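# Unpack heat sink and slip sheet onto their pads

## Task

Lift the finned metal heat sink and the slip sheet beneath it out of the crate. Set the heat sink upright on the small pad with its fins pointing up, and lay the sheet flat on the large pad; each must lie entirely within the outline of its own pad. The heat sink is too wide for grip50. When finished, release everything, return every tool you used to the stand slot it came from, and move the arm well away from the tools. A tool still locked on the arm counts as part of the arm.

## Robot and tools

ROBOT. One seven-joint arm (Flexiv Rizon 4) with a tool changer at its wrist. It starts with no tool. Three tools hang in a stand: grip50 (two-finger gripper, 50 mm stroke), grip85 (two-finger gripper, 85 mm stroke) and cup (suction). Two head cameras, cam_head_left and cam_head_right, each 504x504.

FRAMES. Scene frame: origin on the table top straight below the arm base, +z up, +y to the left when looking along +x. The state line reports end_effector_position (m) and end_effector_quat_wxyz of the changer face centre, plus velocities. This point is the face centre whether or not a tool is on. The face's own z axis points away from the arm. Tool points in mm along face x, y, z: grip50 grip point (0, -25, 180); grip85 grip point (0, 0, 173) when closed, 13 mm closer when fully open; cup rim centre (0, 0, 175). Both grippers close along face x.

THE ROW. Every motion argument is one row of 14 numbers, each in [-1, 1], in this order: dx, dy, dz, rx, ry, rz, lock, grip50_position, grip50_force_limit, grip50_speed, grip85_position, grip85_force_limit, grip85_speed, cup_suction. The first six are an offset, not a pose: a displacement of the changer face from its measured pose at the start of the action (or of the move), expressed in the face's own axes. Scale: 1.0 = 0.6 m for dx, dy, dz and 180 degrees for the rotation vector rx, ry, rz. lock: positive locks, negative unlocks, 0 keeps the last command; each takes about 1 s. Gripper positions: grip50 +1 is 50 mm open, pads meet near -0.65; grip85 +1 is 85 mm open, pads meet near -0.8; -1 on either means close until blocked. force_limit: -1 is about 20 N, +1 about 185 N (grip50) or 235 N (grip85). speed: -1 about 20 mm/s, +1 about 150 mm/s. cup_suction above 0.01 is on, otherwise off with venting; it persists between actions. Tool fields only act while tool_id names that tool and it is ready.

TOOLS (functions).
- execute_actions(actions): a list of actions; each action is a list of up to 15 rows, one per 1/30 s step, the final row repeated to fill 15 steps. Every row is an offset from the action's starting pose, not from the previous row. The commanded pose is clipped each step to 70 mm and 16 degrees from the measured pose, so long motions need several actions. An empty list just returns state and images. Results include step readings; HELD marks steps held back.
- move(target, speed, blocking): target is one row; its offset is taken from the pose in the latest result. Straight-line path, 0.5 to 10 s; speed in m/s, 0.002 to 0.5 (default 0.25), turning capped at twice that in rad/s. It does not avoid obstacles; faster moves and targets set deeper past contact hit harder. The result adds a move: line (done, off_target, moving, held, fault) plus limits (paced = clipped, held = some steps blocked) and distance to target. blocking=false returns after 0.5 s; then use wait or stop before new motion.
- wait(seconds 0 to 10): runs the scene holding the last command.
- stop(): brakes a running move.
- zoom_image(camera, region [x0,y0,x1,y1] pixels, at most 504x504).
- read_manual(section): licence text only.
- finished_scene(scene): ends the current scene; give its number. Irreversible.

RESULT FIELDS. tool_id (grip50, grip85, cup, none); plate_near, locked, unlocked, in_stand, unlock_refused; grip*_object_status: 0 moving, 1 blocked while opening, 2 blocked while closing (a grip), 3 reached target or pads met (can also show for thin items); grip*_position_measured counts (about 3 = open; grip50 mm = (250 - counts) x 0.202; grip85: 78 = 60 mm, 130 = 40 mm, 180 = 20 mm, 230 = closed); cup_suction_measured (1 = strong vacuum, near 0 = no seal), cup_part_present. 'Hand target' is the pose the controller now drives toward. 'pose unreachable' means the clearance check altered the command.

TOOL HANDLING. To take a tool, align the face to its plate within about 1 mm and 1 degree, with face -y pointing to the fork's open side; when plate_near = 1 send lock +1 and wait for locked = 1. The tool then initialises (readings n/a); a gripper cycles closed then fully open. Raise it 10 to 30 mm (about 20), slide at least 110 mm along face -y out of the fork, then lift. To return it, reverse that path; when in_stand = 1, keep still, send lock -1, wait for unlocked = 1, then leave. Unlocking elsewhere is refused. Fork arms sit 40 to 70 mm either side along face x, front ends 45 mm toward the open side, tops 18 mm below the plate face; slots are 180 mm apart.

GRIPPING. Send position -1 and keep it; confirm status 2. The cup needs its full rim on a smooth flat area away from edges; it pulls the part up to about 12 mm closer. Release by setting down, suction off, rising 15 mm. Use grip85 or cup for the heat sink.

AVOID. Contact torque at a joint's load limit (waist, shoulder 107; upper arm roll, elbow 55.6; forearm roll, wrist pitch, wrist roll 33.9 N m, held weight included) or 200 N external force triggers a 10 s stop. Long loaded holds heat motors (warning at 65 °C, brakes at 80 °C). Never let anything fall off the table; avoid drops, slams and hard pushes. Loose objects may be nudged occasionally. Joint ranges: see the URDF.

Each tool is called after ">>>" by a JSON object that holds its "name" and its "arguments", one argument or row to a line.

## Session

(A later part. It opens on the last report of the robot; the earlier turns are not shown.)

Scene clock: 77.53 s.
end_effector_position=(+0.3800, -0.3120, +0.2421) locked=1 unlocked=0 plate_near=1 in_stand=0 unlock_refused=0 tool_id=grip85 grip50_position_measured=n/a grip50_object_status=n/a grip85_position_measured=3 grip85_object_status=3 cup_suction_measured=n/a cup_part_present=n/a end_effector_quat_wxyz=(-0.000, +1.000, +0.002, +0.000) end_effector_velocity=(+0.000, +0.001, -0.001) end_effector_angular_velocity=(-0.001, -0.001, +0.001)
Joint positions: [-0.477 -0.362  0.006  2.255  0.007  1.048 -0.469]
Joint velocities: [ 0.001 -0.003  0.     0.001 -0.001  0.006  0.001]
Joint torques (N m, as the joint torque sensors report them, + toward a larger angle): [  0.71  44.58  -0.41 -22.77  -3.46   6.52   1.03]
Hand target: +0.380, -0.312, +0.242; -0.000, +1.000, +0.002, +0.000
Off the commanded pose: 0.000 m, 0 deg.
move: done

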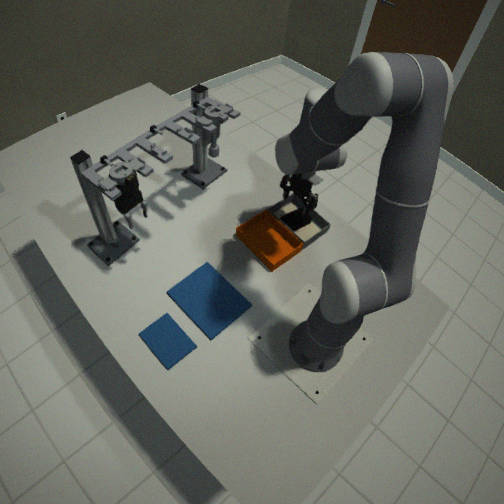

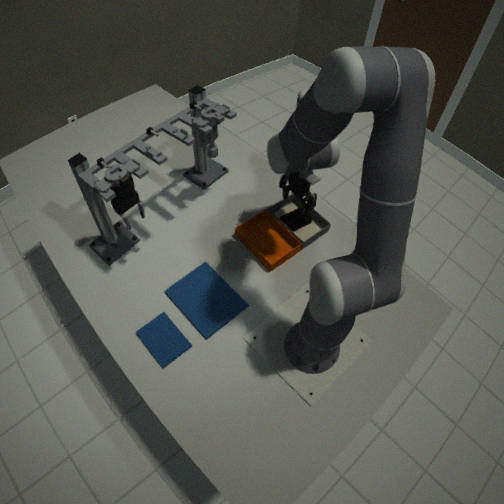

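>>> {"name": "move", "arguments": {
  "target": [-0.042,-0.014,0.03,0,0,0.011,0,0,0,0,1,0,1,0],
  "speed": 0.08
}}

>>> {"name": "zoom_image", "arguments": {
  "camera": "cam_head_left",
  "region": [250, 170, 340, 260]
}}

>>> {"name": "zoom_image", "arguments": {
  "camera": "cam_head_right",
  "region": [250, 170, 340, 260]
}}

Scene clock: 78.73 s.
end_effector_position=(+0.3549, -0.3036, +0.2242) locked=1 unlocked=0 plate_near=1 in_stand=0 unlock_refused=0 tool_id=grip85 grip50_position_measured=n/a grip50_object_status=n/a grip85_position_measured=3 grip85_object_status=3 cup_suction_measured=n/a cup_part_present=n/a end_effector_quat_wxyz=(-0.000, +1.000, -0.015, +0.000) end_effector_velocity=(-0.001, +0.001, -0.001) end_effector_angular_velocity=(+0.000, -0.001, -0.002)
Joint positions: [-0.477 -0.37  -0.001  2.331  0.015  1.132 -0.448]
Joint velocities: [ 0.    -0.     0.     0.003  0.001  0.004  0.001]
Joint torques (N m, as the joint torque sensors report them, + toward a larger angle): [  0.41  42.95  -0.9  -20.35  -2.75   6.4    0.83]
Hand target: +0.355, -0.304, +0.224; -0.000, +1.000, -0.015, +0.000
Off the commanded pose: 0.000 m, 0 deg.
move: done

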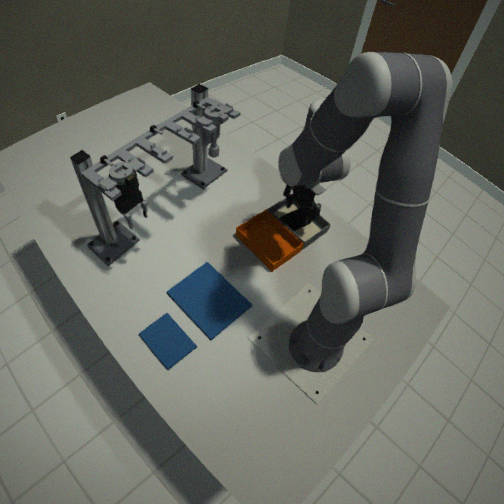

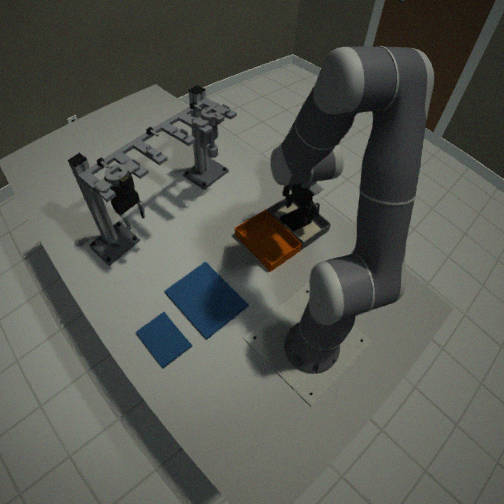

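Region (250, 170, 340, 260) of cam_head_left's 504x504 image, scaled by 5.600, with more detail than that image has.

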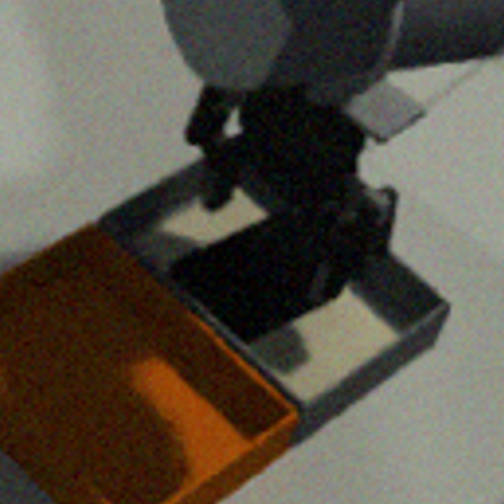

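Region (250, 170, 340, 260) of cam_head_right's 504x504 image, scaled by 5.600, with more detail than that image has.

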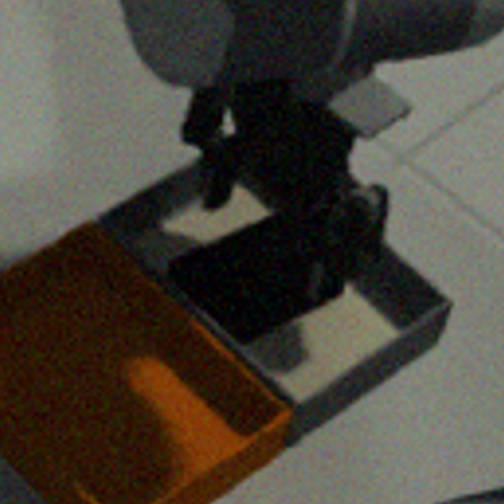

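>>> {"name": "move", "arguments": {
  "target": [0,0,0.046,0,0,0,0,0,0,0,1,0,1,0],
  "speed": 0.03
}}

>>> {"name": "zoom_image", "arguments": {
  "camera": "cam_head_left",
  "region": [250, 170, 340, 260]
}}

Scene clock: 80.03 s.
end_effector_position=(+0.3547, -0.3036, +0.1966) locked=1 unlocked=0 plate_near=1 in_stand=0 unlock_refused=0 tool_id=grip85 grip50_position_measured=n/a grip50_object_status=n/a grip85_position_measured=3 grip85_object_status=3 cup_suction_measured=n/a cup_part_present=n/a end_effector_quat_wxyz=(-0.001, +1.000, -0.015, -0.000) end_effector_velocity=(+0.001, +0.000, -0.001) end_effector_angular_velocity=(-0.001, -0.002, +0.000)
Joint positions: [-0.476 -0.449 -0.     2.332  0.018  1.213 -0.45 ]
Joint velocities: [ 0.    -0.004  0.    -0.001  0.     0.005  0.   ]
Joint torques (N m, as the joint torque sensors report them, + toward a larger angle): [ -0.47  43.38   1.55 -18.58  -2.12   6.58  -0.06]
Hand target: +0.355, -0.304, +0.197; -0.001, +1.000, -0.015, +0.000
Off the commanded pose: 0.000 m, 0 deg.
move: done

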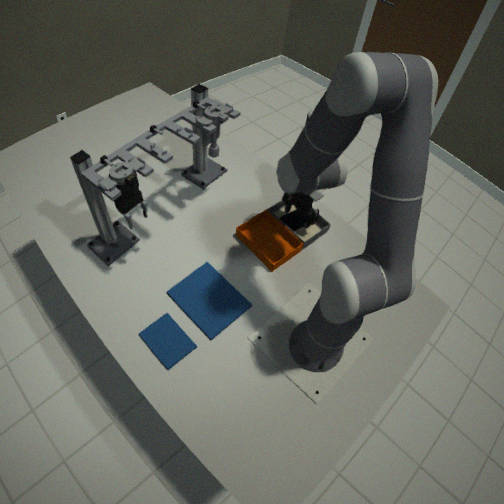

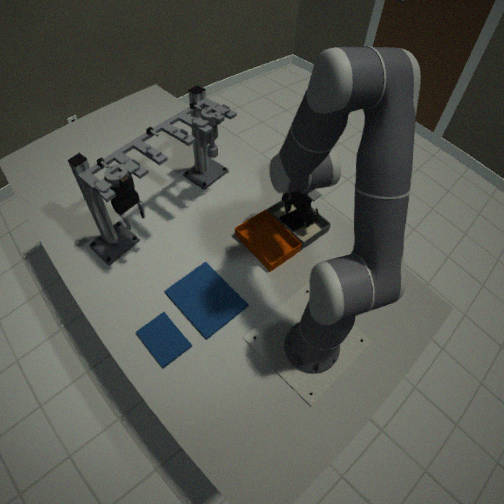

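Region (250, 170, 340, 260) of cam_head_left's 504x504 image, scaled by 5.600, with more detail than that image has.

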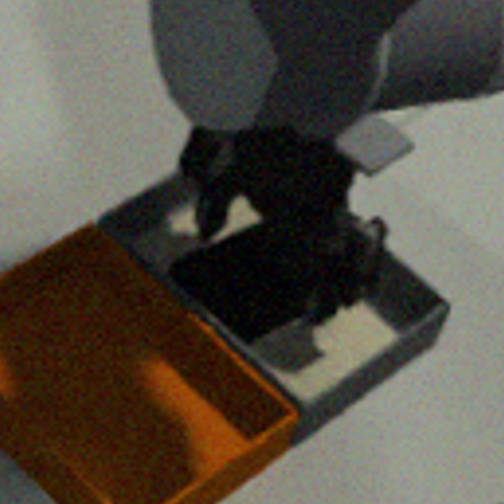

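>>> {"name": "move", "arguments": {
  "target": [0,0,0,0,0,0,0,0,0,0,-1,0,-0.3,0]
}}

>>> {"name": "move", "arguments": {
  "target": [0,0,-0.2,0,0,0,0,0,0,0,-1,0,-0.3,0],
  "speed": 0.1
}}

>>> {"name": "zoom_image", "arguments": {
  "camera": "cam_head_left",
  "region": [230, 140, 350, 260]
}}

Scene clock: 80.93 s.
end_effector_position=(+0.3551, -0.3038, +0.1970) locked=1 unlocked=0 plate_near=1 in_stand=0 unlock_refused=0 tool_id=grip85 grip50_position_measured=n/a grip50_object_status=n/a grip85_position_measured=74 grip85_object_status=2 cup_suction_measured=n/a cup_part_present=n/a end_effector_quat_wxyz=(-0.000, +1.000, -0.015, +0.001) end_effector_velocity=(-0.000, -0.000, -0.000) end_effector_angular_velocity=(-0.000, +0.000, -0.000)
Joint positions: [-0.476 -0.449 -0.     2.332  0.018  1.213 -0.45 ]
Joint velocities: [-0.  0. -0.  0. -0. -0.  0.]
Joint torques (N m, as the joint torque sensors report them, + toward a larger angle): [ -0.66  41.01   0.14 -16.44  -2.17   5.53   0.36]
Hand target: +0.355, -0.304, +0.197; -0.001, +1.000, -0.015, -0.000
Off the commanded pose: 0.001 m, 0 deg.
move: done

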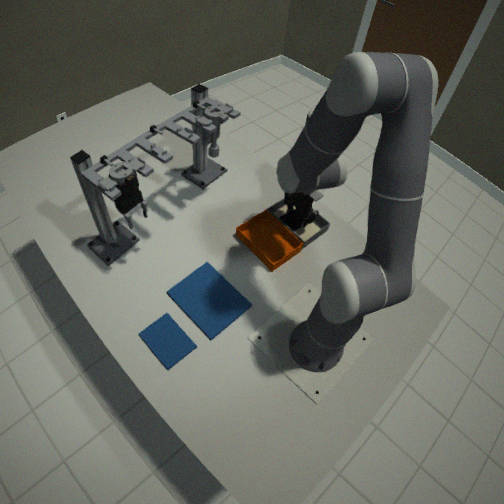

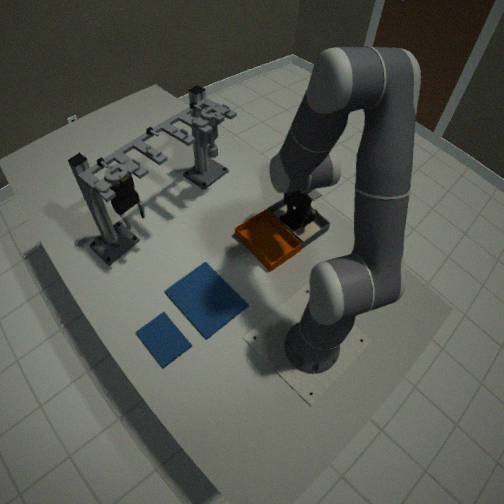

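Scene clock: 82.50 s.
end_effector_position=(+0.3549, -0.3040, +0.3170) locked=1 unlocked=0 plate_near=1 in_stand=0 unlock_refused=0 tool_id=grip85 grip50_position_measured=n/a grip50_object_status=n/a grip85_position_measured=74 grip85_object_status=2 cup_suction_measured=n/a cup_part_present=n/a end_effector_quat_wxyz=(+0.000, +1.000, -0.015, +0.000) end_effector_velocity=(-0.000, +0.000, +0.001) end_effector_angular_velocity=(+0.001, +0.002, +0.000)
Joint positions: [-0.485 -0.135  0.005  2.281  0.007  0.848 -0.443]
Joint velocities: [-0.     0.003  0.    -0.001 -0.    -0.006  0.   ]
Joint torques (N m, as the joint torque sensors report them, + toward a larger angle): [ -0.76  42.16   0.29 -28.92  -3.97   5.62   0.61]
Hand target: +0.355, -0.304, +0.317; +0.000, +1.000, -0.015, +0.000
Off the commanded pose: 0.000 m, 0 deg.
move: done

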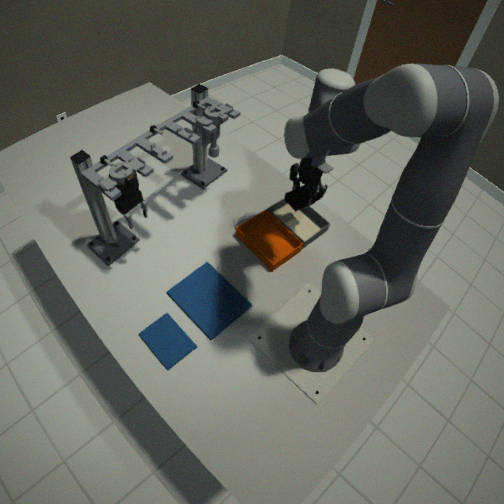

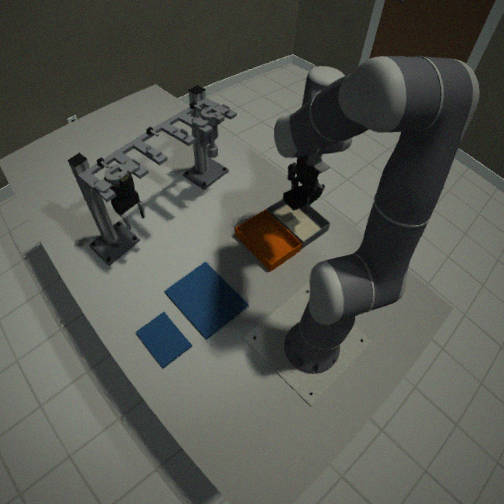

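Region (230, 140, 350, 260) of cam_head_left's 504x504 image, scaled by 4.200, with more detail than that image has.

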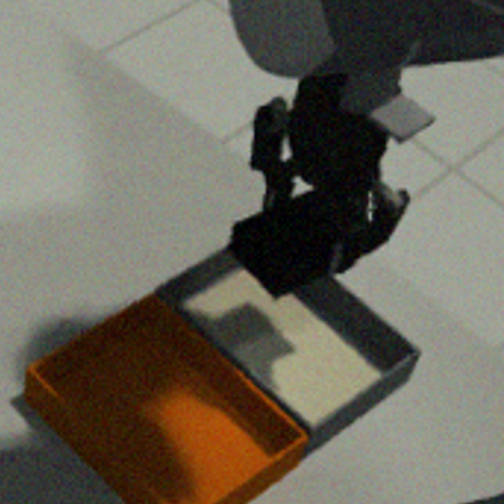

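>>> {"name": "move", "arguments": {
  "target": [-0.2,-0.98,0.05,0,0,0.5,0,0,0,0,-1,0,-0.3,0],
  "speed": 0.3
}}

>>> {"name": "zoom_image", "arguments": {
  "camera": "cam_head_left",
  "region": [100, 240, 260, 400]
}}

>>> {"name": "zoom_image", "arguments": {
  "camera": "cam_head_right",
  "region": [100, 240, 260, 400]
}}

Scene clock: 86.07 s.
end_effector_position=(+0.2536, +0.2887, +0.2875) locked=1 unlocked=0 plate_near=1 in_stand=0 unlock_refused=0 tool_id=grip85 grip50_position_measured=n/a grip50_object_status=n/a grip85_position_measured=74 grip85_object_status=2 cup_suction_measured=n/a cup_part_present=n/a end_effector_quat_wxyz=(-0.000, +0.696, -0.718, -0.001) end_effector_velocity=(+0.000, +0.001, -0.000) end_effector_angular_velocity=(-0.003, -0.006, -0.005)
Joint positions: [ 0.203 -0.176  0.848  2.446 -0.243  0.986  2.86 ]
Joint velocities: [ 0.006 -0.002 -0.006  0.001 -0.014  0.002  0.017]
Joint torques (N m, as the joint torque sensors report them, + toward a larger angle): [  1.19  25.34   3.54 -25.26  -3.79   6.45   0.62]
Hand target: +0.254, +0.289, +0.288; -0.001, +0.696, -0.718, -0.001
Off the commanded pose: 0.002 m, 0 deg.
move: done

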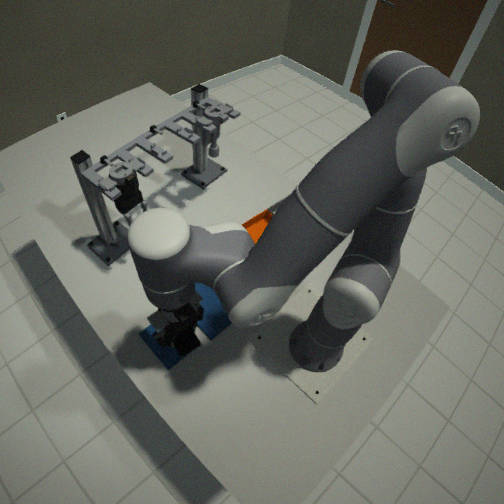

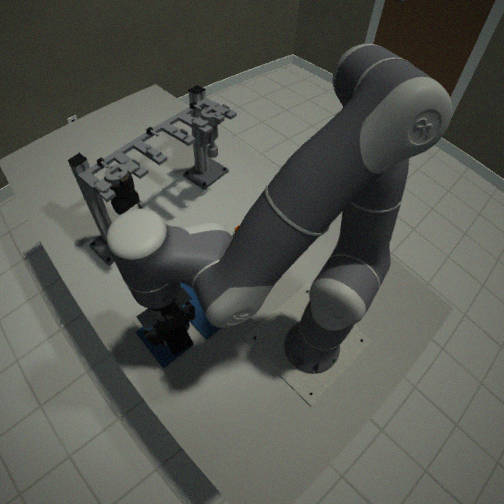

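Region (100, 240, 260, 400) of cam_head_left's 504x504 image, scaled by 3.150, with more detail than that image has.

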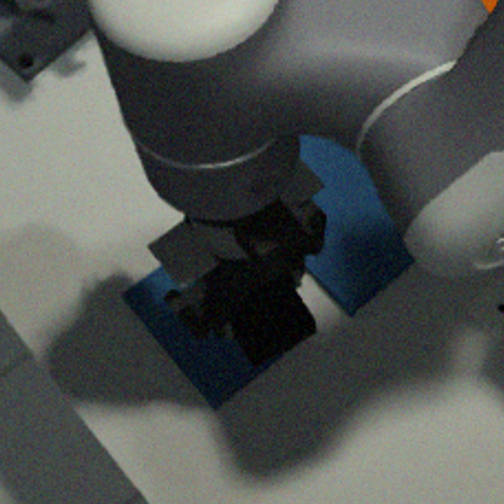

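Region (100, 240, 260, 400) of cam_head_right's 504x504 image, scaled by 3.150, with more detail than that image has.

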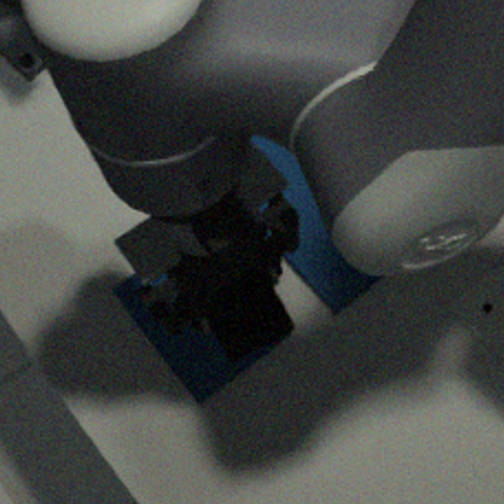

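>>> {"name": "move", "arguments": {
  "target": [-0.01,-0.108,0,0,0,-0.5,0,0,0,0,-1,0,-0.3,0],
  "speed": 0.4
}}

>>> {"name": "move", "arguments": {
  "target": [0,0,0.11,0,0,-0.5,0,0,0,0,-1,0,-0.3,0],
  "speed": 0.4
}}

>>> {"name": "zoom_image", "arguments": {
  "camera": "cam_head_left",
  "region": [110, 280, 230, 400]
}}

>>> {"name": "zoom_image", "arguments": {
  "camera": "cam_head_right",
  "region": [110, 280, 230, 400]
}}

Scene clock: 88.83 s.
end_effector_position=(+0.3187, +0.2924, +0.2875) locked=1 unlocked=0 plate_near=1 in_stand=0 unlock_refused=0 tool_id=grip85 grip50_position_measured=n/a grip50_object_status=n/a grip85_position_measured=74 grip85_object_status=2 cup_suction_measured=n/a cup_part_present=n/a end_effector_quat_wxyz=(-0.001, +1.000, -0.016, -0.000) end_effector_velocity=(+0.000, +0.000, -0.000) end_effector_angular_velocity=(+0.000, +0.002, +0.008)
Joint positions: [-0.018 -0.347  0.921  2.335 -0.471  0.933  1.304]
Joint velocities: [-0.001 -0.001  0.001 -0.001  0.002 -0.002 -0.009]
Joint torques (N m, as the joint torque sensors report them, + toward a larger angle): [ -1.45  30.59  11.75 -26.15  -3.92   5.85   0.26]
Hand target: +0.319, +0.292, +0.288; -0.001, +1.000, -0.015, -0.000
Off the commanded pose: 0.000 m, 0 deg.
move: done

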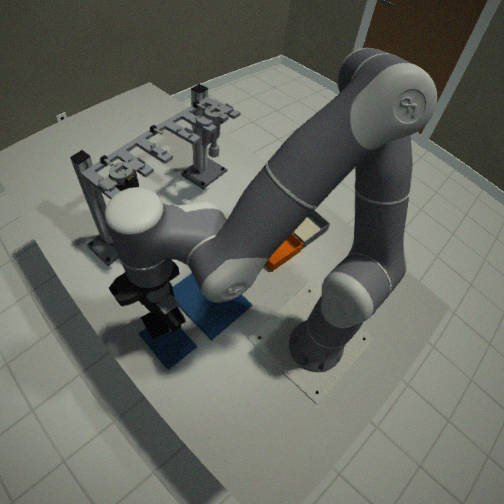

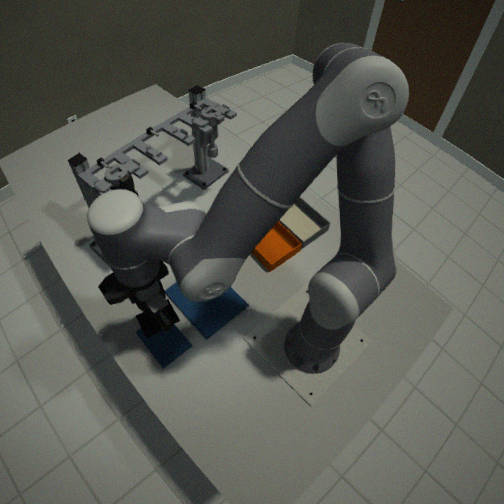

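Scene clock: 91.27 s.
end_effector_position=(+0.3185, +0.2924, +0.2215) locked=1 unlocked=0 plate_near=1 in_stand=0 unlock_refused=0 tool_id=grip85 grip50_position_measured=n/a grip50_object_status=n/a grip85_position_measured=74 grip85_object_status=2 cup_suction_measured=n/a cup_part_present=n/a end_effector_quat_wxyz=(-0.001, +0.719, +0.695, +0.001) end_effector_velocity=(-0.000, +0.000, -0.000) end_effector_angular_velocity=(+0.001, +0.001, +0.008)
Joint positions: [-0.098 -0.603  0.862  2.386 -0.977  1.027  0.041]
Joint velocities: [ 0.    -0.001 -0.    -0.    -0.     0.    -0.007]
Joint torques (N m, as the joint torque sensors report them, + toward a larger angle): [ -1.38  33.62  17.57 -18.69  -3.72   6.21  -0.17]
Hand target: +0.319, +0.292, +0.222; -0.001, +0.718, +0.696, +0.001
Off the commanded pose: 0.000 m, 0 deg.
move: done

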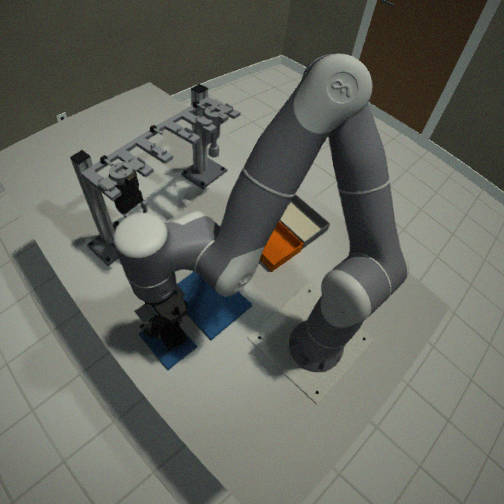

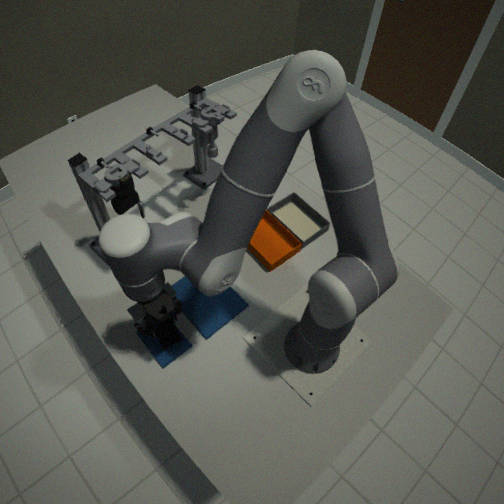

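Region (110, 280, 230, 400) of cam_head_left's 504x504 image, scaled by 4.200, with more detail than that image has.

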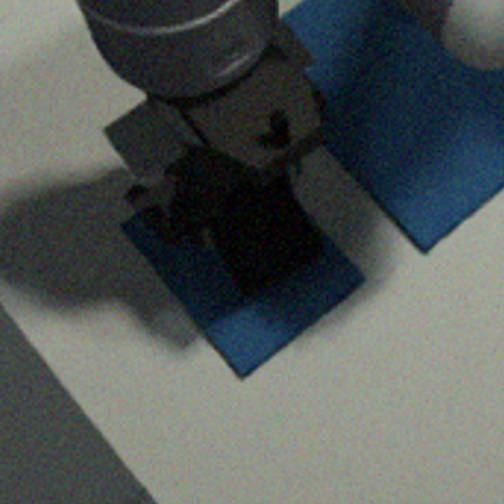

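Region (110, 280, 230, 400) of cam_head_right's 504x504 image, scaled by 4.200, with more detail than that image has.

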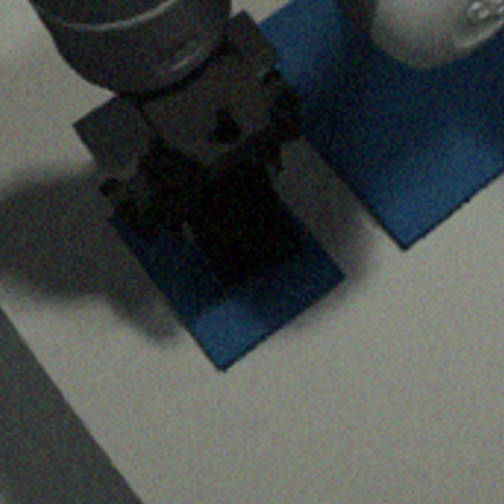

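>>> {"name": "move", "arguments": {
  "target": [0.013,0,0.03,0,0,0.039,0,0,0,0,-1,0,-0.3,0],
  "speed": 0.05
}}

>>> {"name": "zoom_image", "arguments": {
  "camera": "cam_head_left",
  "region": [110, 280, 230, 400]
}}

>>> {"name": "zoom_image", "arguments": {
  "camera": "cam_head_right",
  "region": [110, 280, 230, 400]
}}

Scene clock: 93.30 s.
end_effector_position=(+0.3186, +0.2999, +0.2034) locked=1 unlocked=0 plate_near=1 in_stand=0 unlock_refused=0 tool_id=grip85 grip50_position_measured=n/a grip50_object_status=n/a grip85_position_measured=74 grip85_object_status=2 cup_suction_measured=n/a cup_part_present=n/a end_effector_quat_wxyz=(-0.001, +0.760, +0.650, +0.000) end_effector_velocity=(+0.000, +0.000, -0.001) end_effector_angular_velocity=(+0.000, -0.000, -0.008)
Joint positions: [-0.025 -0.634  0.778  2.379 -1.035  1.069  0.215]
Joint velocities: [ 0.003 -0.001 -0.005 -0.001 -0.003  0.003  0.011]
Joint torques (N m, as the joint torque sensors report them, + toward a larger angle): [  1.14  36.23  16.05 -17.3   -3.53   6.59   0.72]
Hand target: +0.319, +0.300, +0.203; -0.001, +0.760, +0.650, +0.000
Off the commanded pose: 0.000 m, 0 deg.
move: done

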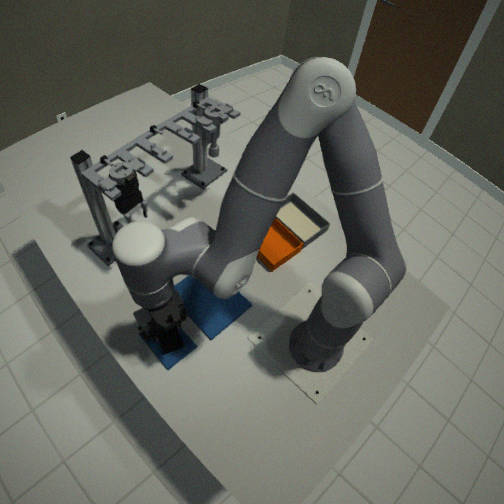

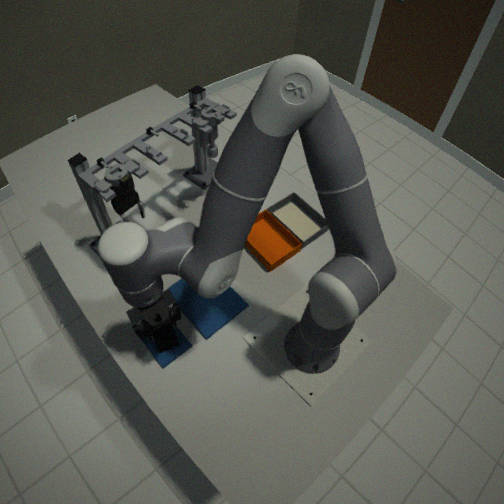

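Region (110, 280, 230, 400) of cam_head_left's 504x504 image, scaled by 4.200, with more detail than that image has.

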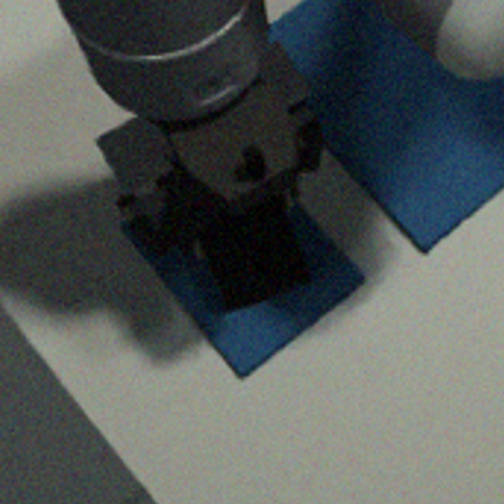

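Region (110, 280, 230, 400) of cam_head_right's 504x504 image, scaled by 4.200, with more detail than that image has.

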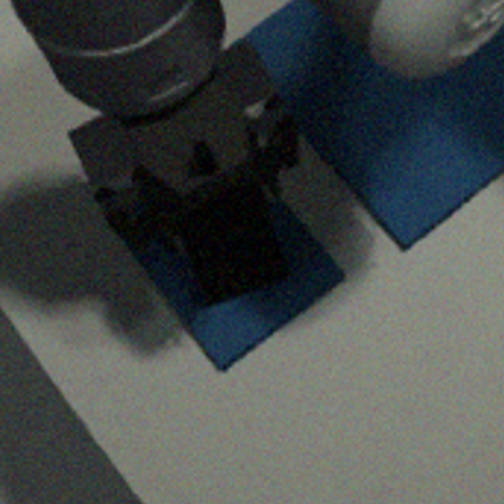

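>>> {"name": "move", "arguments": {
  "target": [0,-0.015,0,0,0,-0.083,0,0,0,0,-1,0,-0.3,0],
  "speed": 0.1
}}

>>> {"name": "zoom_image", "arguments": {
  "camera": "cam_head_left",
  "region": [110, 280, 230, 400]
}}

>>> {"name": "zoom_image", "arguments": {
  "camera": "cam_head_right",
  "region": [110, 280, 230, 400]
}}

Scene clock: 95.17 s.
end_effector_position=(+0.3098, +0.3013, +0.2033) locked=1 unlocked=0 plate_near=1 in_stand=0 unlock_refused=0 tool_id=grip85 grip50_position_measured=n/a grip50_object_status=n/a grip85_position_measured=74 grip85_object_status=2 cup_suction_measured=n/a cup_part_present=n/a end_effector_quat_wxyz=(-0.001, +0.669, +0.743, +0.000) end_effector_velocity=(-0.000, +0.000, +0.000) end_effector_angular_velocity=(+0.000, -0.000, +0.009)
Joint positions: [-0.048 -0.647  0.804  2.389 -1.075  1.057 -0.007]
Joint velocities: [ 0.    -0.     0.     0.    -0.001  0.    -0.008]
Joint torques (N m, as the joint torque sensors report them, + toward a larger angle): [ -1.51  35.25  19.47 -16.16  -3.36   5.62   0.  ]
Hand target: +0.310, +0.301, +0.203; -0.001, +0.669, +0.744, +0.000
Off the commanded pose: 0.000 m, 0 deg.
move: done

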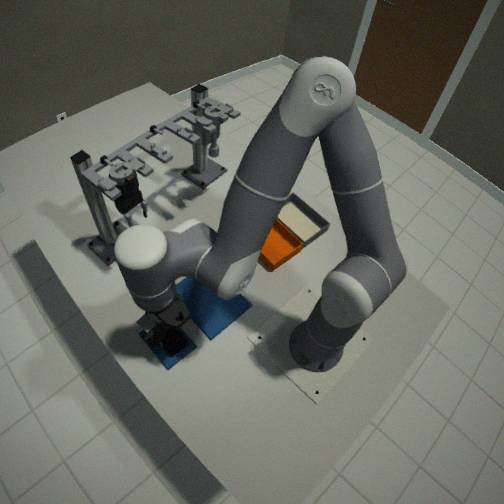

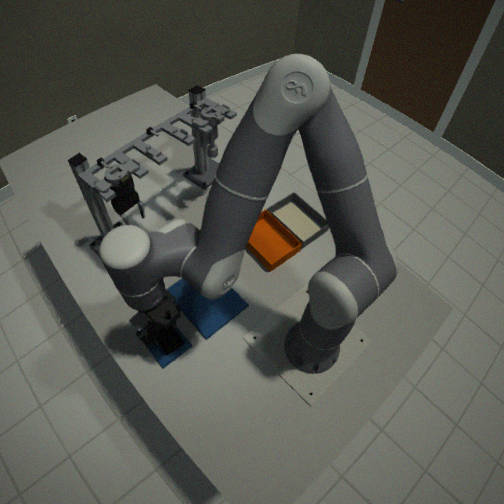

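Region (110, 280, 230, 400) of cam_head_left's 504x504 image, scaled by 4.200, with more detail than that image has.

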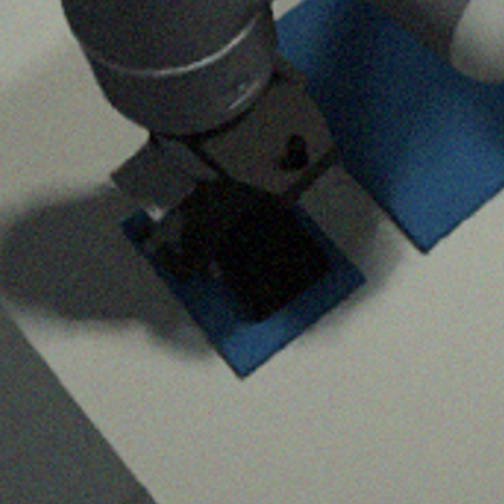

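Region (110, 280, 230, 400) of cam_head_right's 504x504 image, scaled by 4.200, with more detail than that image has.

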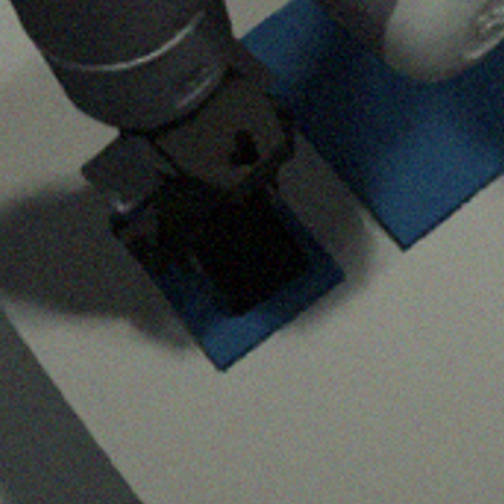

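>>> {"name": "execute_actions", "arguments": {
  "actions": [
    [[0.01,0,0.006,0,0,0,0,0,0,0,-1,0,-0.3,0]],
    [[0,0,0.004,0,0,0,0,0,0,0,-1,0,-0.3,0]],
    [[0,0,0.004,0,0,0,0,0,0,0,-1,0,-0.3,0]],
    [[0,0,0.004,0,0,0,0,0,0,0,-1,0,-0.3,0]]
  ]
}}

Scene clock: 97.37 s.
end_effector_position=(+0.3116, +0.3119, +0.2006) locked=1 unlocked=0 plate_near=1 in_stand=0 unlock_refused=0 tool_id=grip85 grip50_position_measured=n/a grip50_object_status=n/a grip85_position_measured=78 grip85_object_status=2 cup_suction_measured=n/a cup_part_present=n/a end_effector_quat_wxyz=(+0.002, +0.667, +0.745, +0.011) end_effector_velocity=(-0.000, +0.000, +0.000) end_effector_angular_velocity=(+0.001, -0.000, +0.001)
Joint positions: [-0.017 -0.662  0.777  2.375 -1.125  1.074  0.033]
Joint velocities: [ 0.    -0.     0.    -0.    -0.001  0.     0.001]
Joint torques (N m, as the joint torque sensors report them, + toward a larger angle): [  0.66  16.22   6.19 -10.59  -1.57   4.17   0.96]
Hand target: +0.311, +0.311, +0.199; +0.001, +0.667, +0.745, +0.008
Off the commanded pose: 0.002 m, 0 deg.
Step readings (end_effector_position; steps 1 to 15: 1st action; 16 to 30: 2nd action; 31 to 45: 3rd action; 46 to 60: 4th action):
0: (+0.3097, +0.3013, +0.2033)
1: (+0.3097, +0.3014, +0.2032)
2: (+0.3097, +0.3027, +0.2024)
4: (+0.3100, +0.3066, +0.2022)
8: (+0.3102, +0.3081, +0.2020)
15: (+0.3102, +0.3083, +0.2019)
16: (+0.3103, +0.3083, +0.2019)
17: (+0.3105, +0.3087, +0.2017)
19: (+0.3106, +0.3091, +0.2016)
23: (+0.3107, +0.3093, +0.2015)
30: (+0.3106, +0.3094, +0.2015)
31: (+0.3107, +0.3094, +0.2014)
32: (+0.3109, +0.3098, +0.2013)
34: (+0.3110, +0.3103, +0.2011)
38: (+0.3111, +0.3105, +0.2010)
45: (+0.3111, +0.3105, +0.2010)
46: (+0.3111, +0.3105, +0.2009)
47: (+0.3112, +0.3109, +0.2008)
49: (+0.3114, +0.3113, +0.2006)
53: (+0.3115, +0.3118, +0.2006)
60: end_effector_position above

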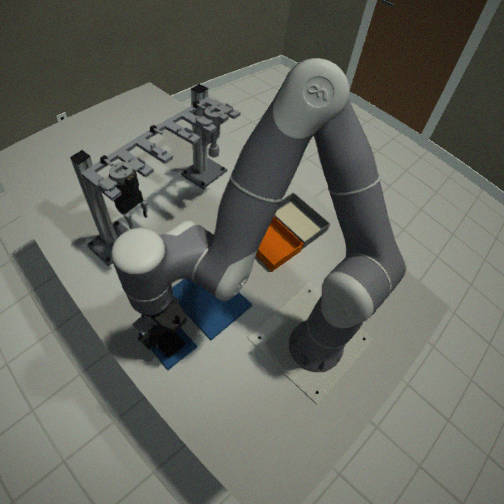

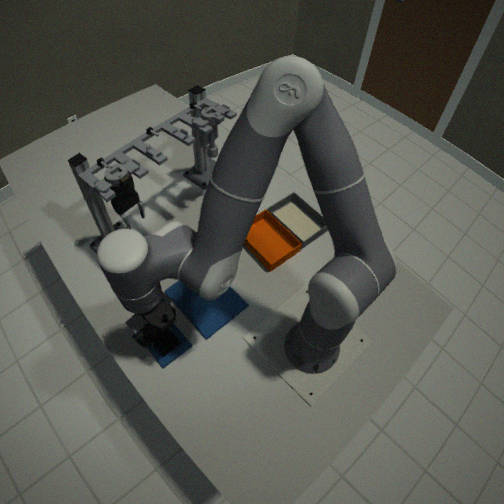

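Already in contact. Release and lift.

>>> {"name": "move", "arguments": {
  "target": [0,0,-0.002,0,0,0,0,0,0,0,1,0,0.5,0]
}}

>>> {"name": "move", "arguments": {
  "target": [0,0,-0.3,0,0,0,0,0,0,0,1,0,0.5,0],
  "speed": 0.2
}}

>>> {"name": "zoom_image", "arguments": {
  "camera": "cam_head_left",
  "region": [110, 280, 230, 400]
}}

Scene clock: 98.83 s.
end_effector_position=(+0.3115, +0.3119, +0.2018) locked=1 unlocked=0 plate_near=1 in_stand=0 unlock_refused=0 tool_id=grip85 grip50_position_measured=n/a grip50_object_status=n/a grip85_position_measured=3 grip85_object_status=3 cup_suction_measured=n/a cup_part_present=n/a end_effector_quat_wxyz=(+0.002, +0.667, +0.745, +0.011) end_effector_velocity=(+0.000, -0.000, +0.000) end_effector_angular_velocity=(+0.000, -0.000, +0.000)
Joint positions: [-0.019 -0.659  0.781  2.375 -1.12   1.072  0.03 ]
Joint velocities: [ 0.     0.    -0.     0.     0.001  0.    -0.001]
Joint torques (N m, as the joint torque sensors report them, + toward a larger angle): [ -1.53  36.62  19.23 -16.34  -2.52   5.35  -0.18]
Hand target: +0.312, +0.312, +0.202; +0.002, +0.667, +0.745, +0.011
Off the commanded pose: 0.000 m, 0 deg.
move: done

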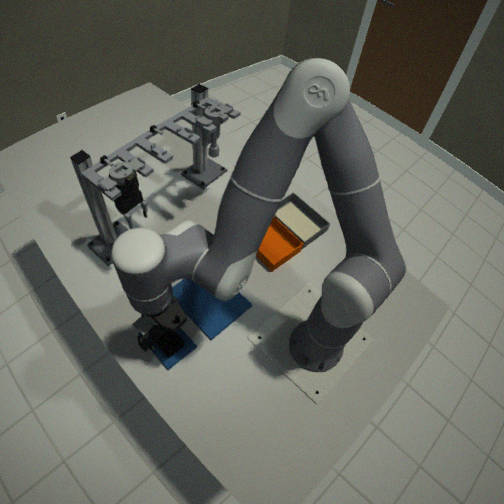

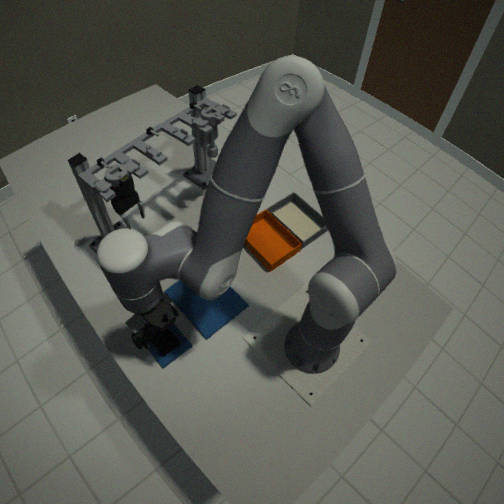

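Scene clock: 100.27 s.
end_effector_position=(+0.3088, +0.3098, +0.3824) locked=1 unlocked=0 plate_near=1 in_stand=0 unlock_refused=0 tool_id=grip85 grip50_position_measured=n/a grip50_object_status=n/a grip85_position_measured=3 grip85_object_status=3 cup_suction_measured=n/a cup_part_present=n/a end_effector_quat_wxyz=(+0.002, +0.667, +0.745, +0.012) end_effector_velocity=(-0.000, -0.001, +0.001) end_effector_angular_velocity=(-0.001, +0.003, +0.001)
Joint positions: [-0.423 -0.312  1.4    2.192 -0.405  0.664 -0.451]
Joint velocities: [-0.007  0.002  0.007 -0.002  0.006 -0.005 -0.006]
Joint torques (N m, as the joint torque sensors report them, + toward a larger angle): [ -1.27  17.41  12.33 -30.97  -4.79   5.32  -0.08]
Hand target: +0.309, +0.310, +0.383; +0.002, +0.667, +0.745, +0.011
Off the commanded pose: 0.001 m, 0 deg.
move: done

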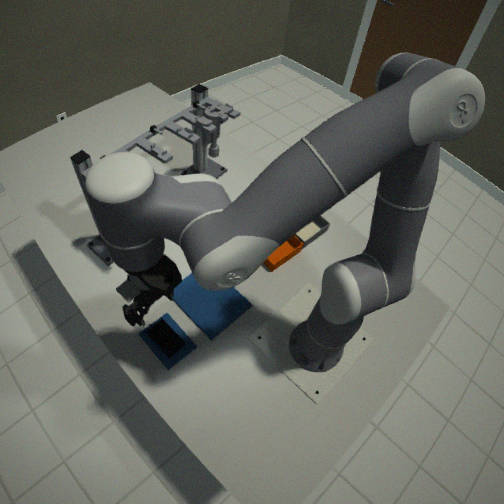

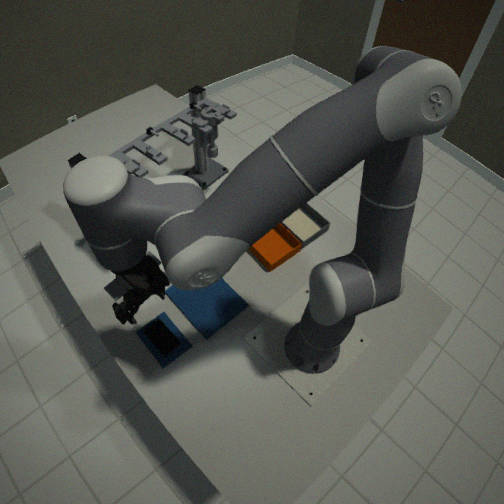

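Region (110, 280, 230, 400) of cam_head_left's 504x504 image, scaled by 4.200, with more detail than that image has.

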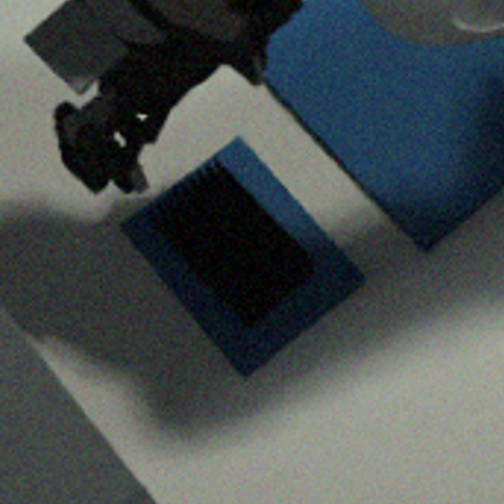

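>>> {"name": "move", "arguments": {
  "target": [-0.577,0.272,0.003,0.0066,-0.0041,-0.0061,0,0,0,0,1,0,0.5,0],
  "speed": 0.3
}}

Scene clock: 102.30 s.
end_effector_position=(+0.5092, -0.0170, +0.3801) locked=1 unlocked=0 plate_near=1 in_stand=0 unlock_refused=0 tool_id=grip85 grip50_position_measured=n/a grip50_object_status=n/a grip85_position_measured=3 grip85_object_status=3 cup_suction_measured=n/a cup_part_present=n/a end_effector_quat_wxyz=(+0.001, +0.660, +0.751, +0.000) end_effector_velocity=(+0.001, -0.001, +0.000) end_effector_angular_velocity=(-0.001, -0.000, +0.001)
Joint positions: [-0.937 -0.455  1.155  2.014 -0.501  0.584 -1.22 ]
Joint velocities: [ 0.001 -0.003 -0.001 -0.003 -0.004 -0.002 -0.001]
Joint torques (N m, as the joint torque sensors report them, + toward a larger angle): [  0.92  30.93  15.16 -30.69  -5.54   5.38  -0.14]
Hand target: +0.509, -0.017, +0.380; +0.001, +0.660, +0.752, -0.000
Off the commanded pose: 0.001 m, 0 deg.
move: done

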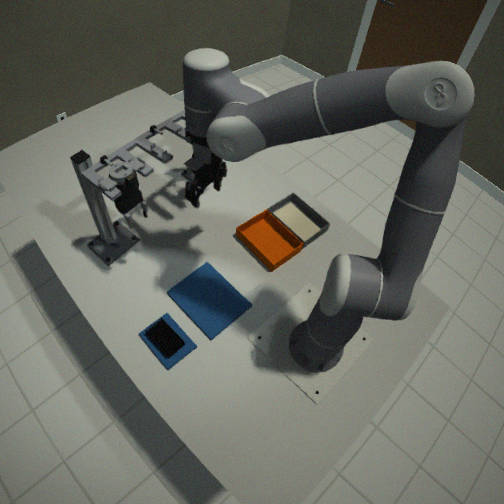

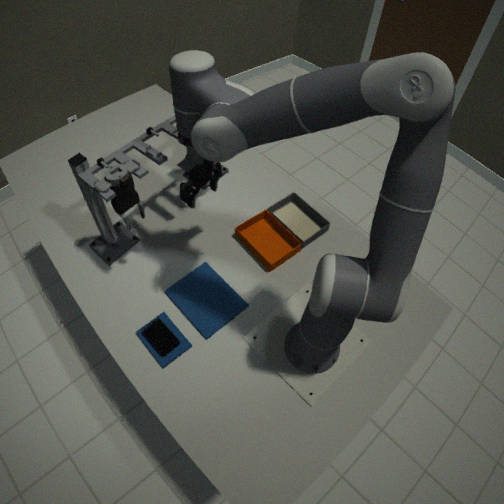

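>>> {"name": "move", "arguments": {
  "target": [0.0013,0.2198,0,0,0,0,0,0,0,0,1,0,0.5,0],
  "speed": 0.06
}}

>>> {"name": "move", "arguments": {
  "target": [0,0,0.033,0,0,0,0,0,0,0,1,0,0.5,0],
  "speed": 0.02
}}

Scene clock: 105.00 s.
end_effector_position=(+0.6397, +0.0005, +0.3796) locked=1 unlocked=0 plate_near=1 in_stand=0 unlock_refused=0 tool_id=grip85 grip50_position_measured=n/a grip50_object_status=n/a grip85_position_measured=3 grip85_object_status=3 cup_suction_measured=n/a cup_part_present=n/a end_effector_quat_wxyz=(+0.001, +0.660, +0.751, -0.000) end_effector_velocity=(+0.001, +0.000, +0.000) end_effector_angular_velocity=(+0.000, -0.000, -0.000)
Joint positions: [-0.626 -0.712  0.996  1.648 -0.647  0.431 -1.148]
Joint velocities: [ 0.003 -0.002 -0.002 -0.004 -0.    -0.001 -0.   ]
Joint torques (N m, as the joint torque sensors report them, + toward a larger angle): [  0.14  53.11  21.93 -30.26  -6.02   5.51   0.63]
Hand target: +0.640, +0.000, +0.379; +0.001, +0.660, +0.751, -0.000
Off the commanded pose: 0.001 m, 0 deg.
move: done

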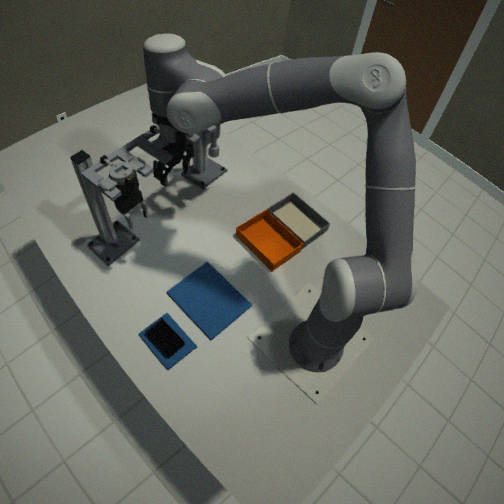

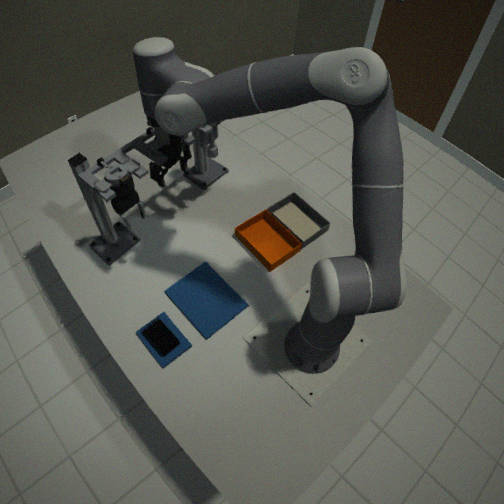

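Scene clock: 106.20 s.
end_effector_position=(+0.6401, +0.0005, +0.3610) locked=1 unlocked=0 plate_near=1 in_stand=1 unlock_refused=0 tool_id=grip85 grip50_position_measured=n/a grip50_object_status=n/a grip85_position_measured=3 grip85_object_status=3 cup_suction_measured=n/a cup_part_present=n/a end_effector_quat_wxyz=(+0.001, +0.660, +0.751, +0.001) end_effector_velocity=(+0.000, +0.000, -0.000) end_effector_angular_velocity=(+0.000, -0.003, -0.000)
Joint positions: [-0.621 -0.731  0.977  1.672 -0.669  0.471 -1.135]
Joint velocities: [ 0.    -0.    -0.001  0.001 -0.002  0.004  0.001]
Joint torques (N m, as the joint torque sensors report them, + toward a larger angle): [  1.05  47.67  19.4  -25.    -5.3    5.23   0.88]
Hand target: +0.640, +0.000, +0.360; +0.001, +0.660, +0.751, -0.000
Off the commanded pose: 0.001 m, 0 deg.
move: done

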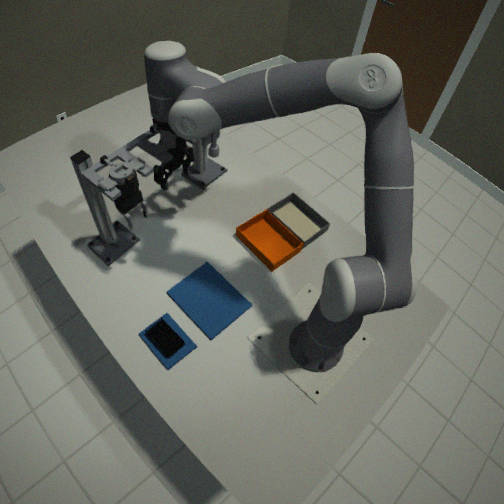

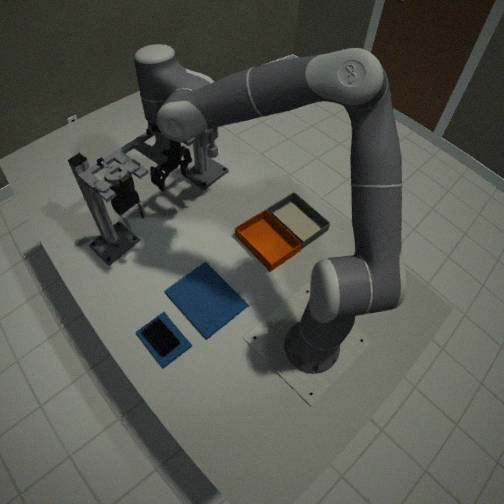

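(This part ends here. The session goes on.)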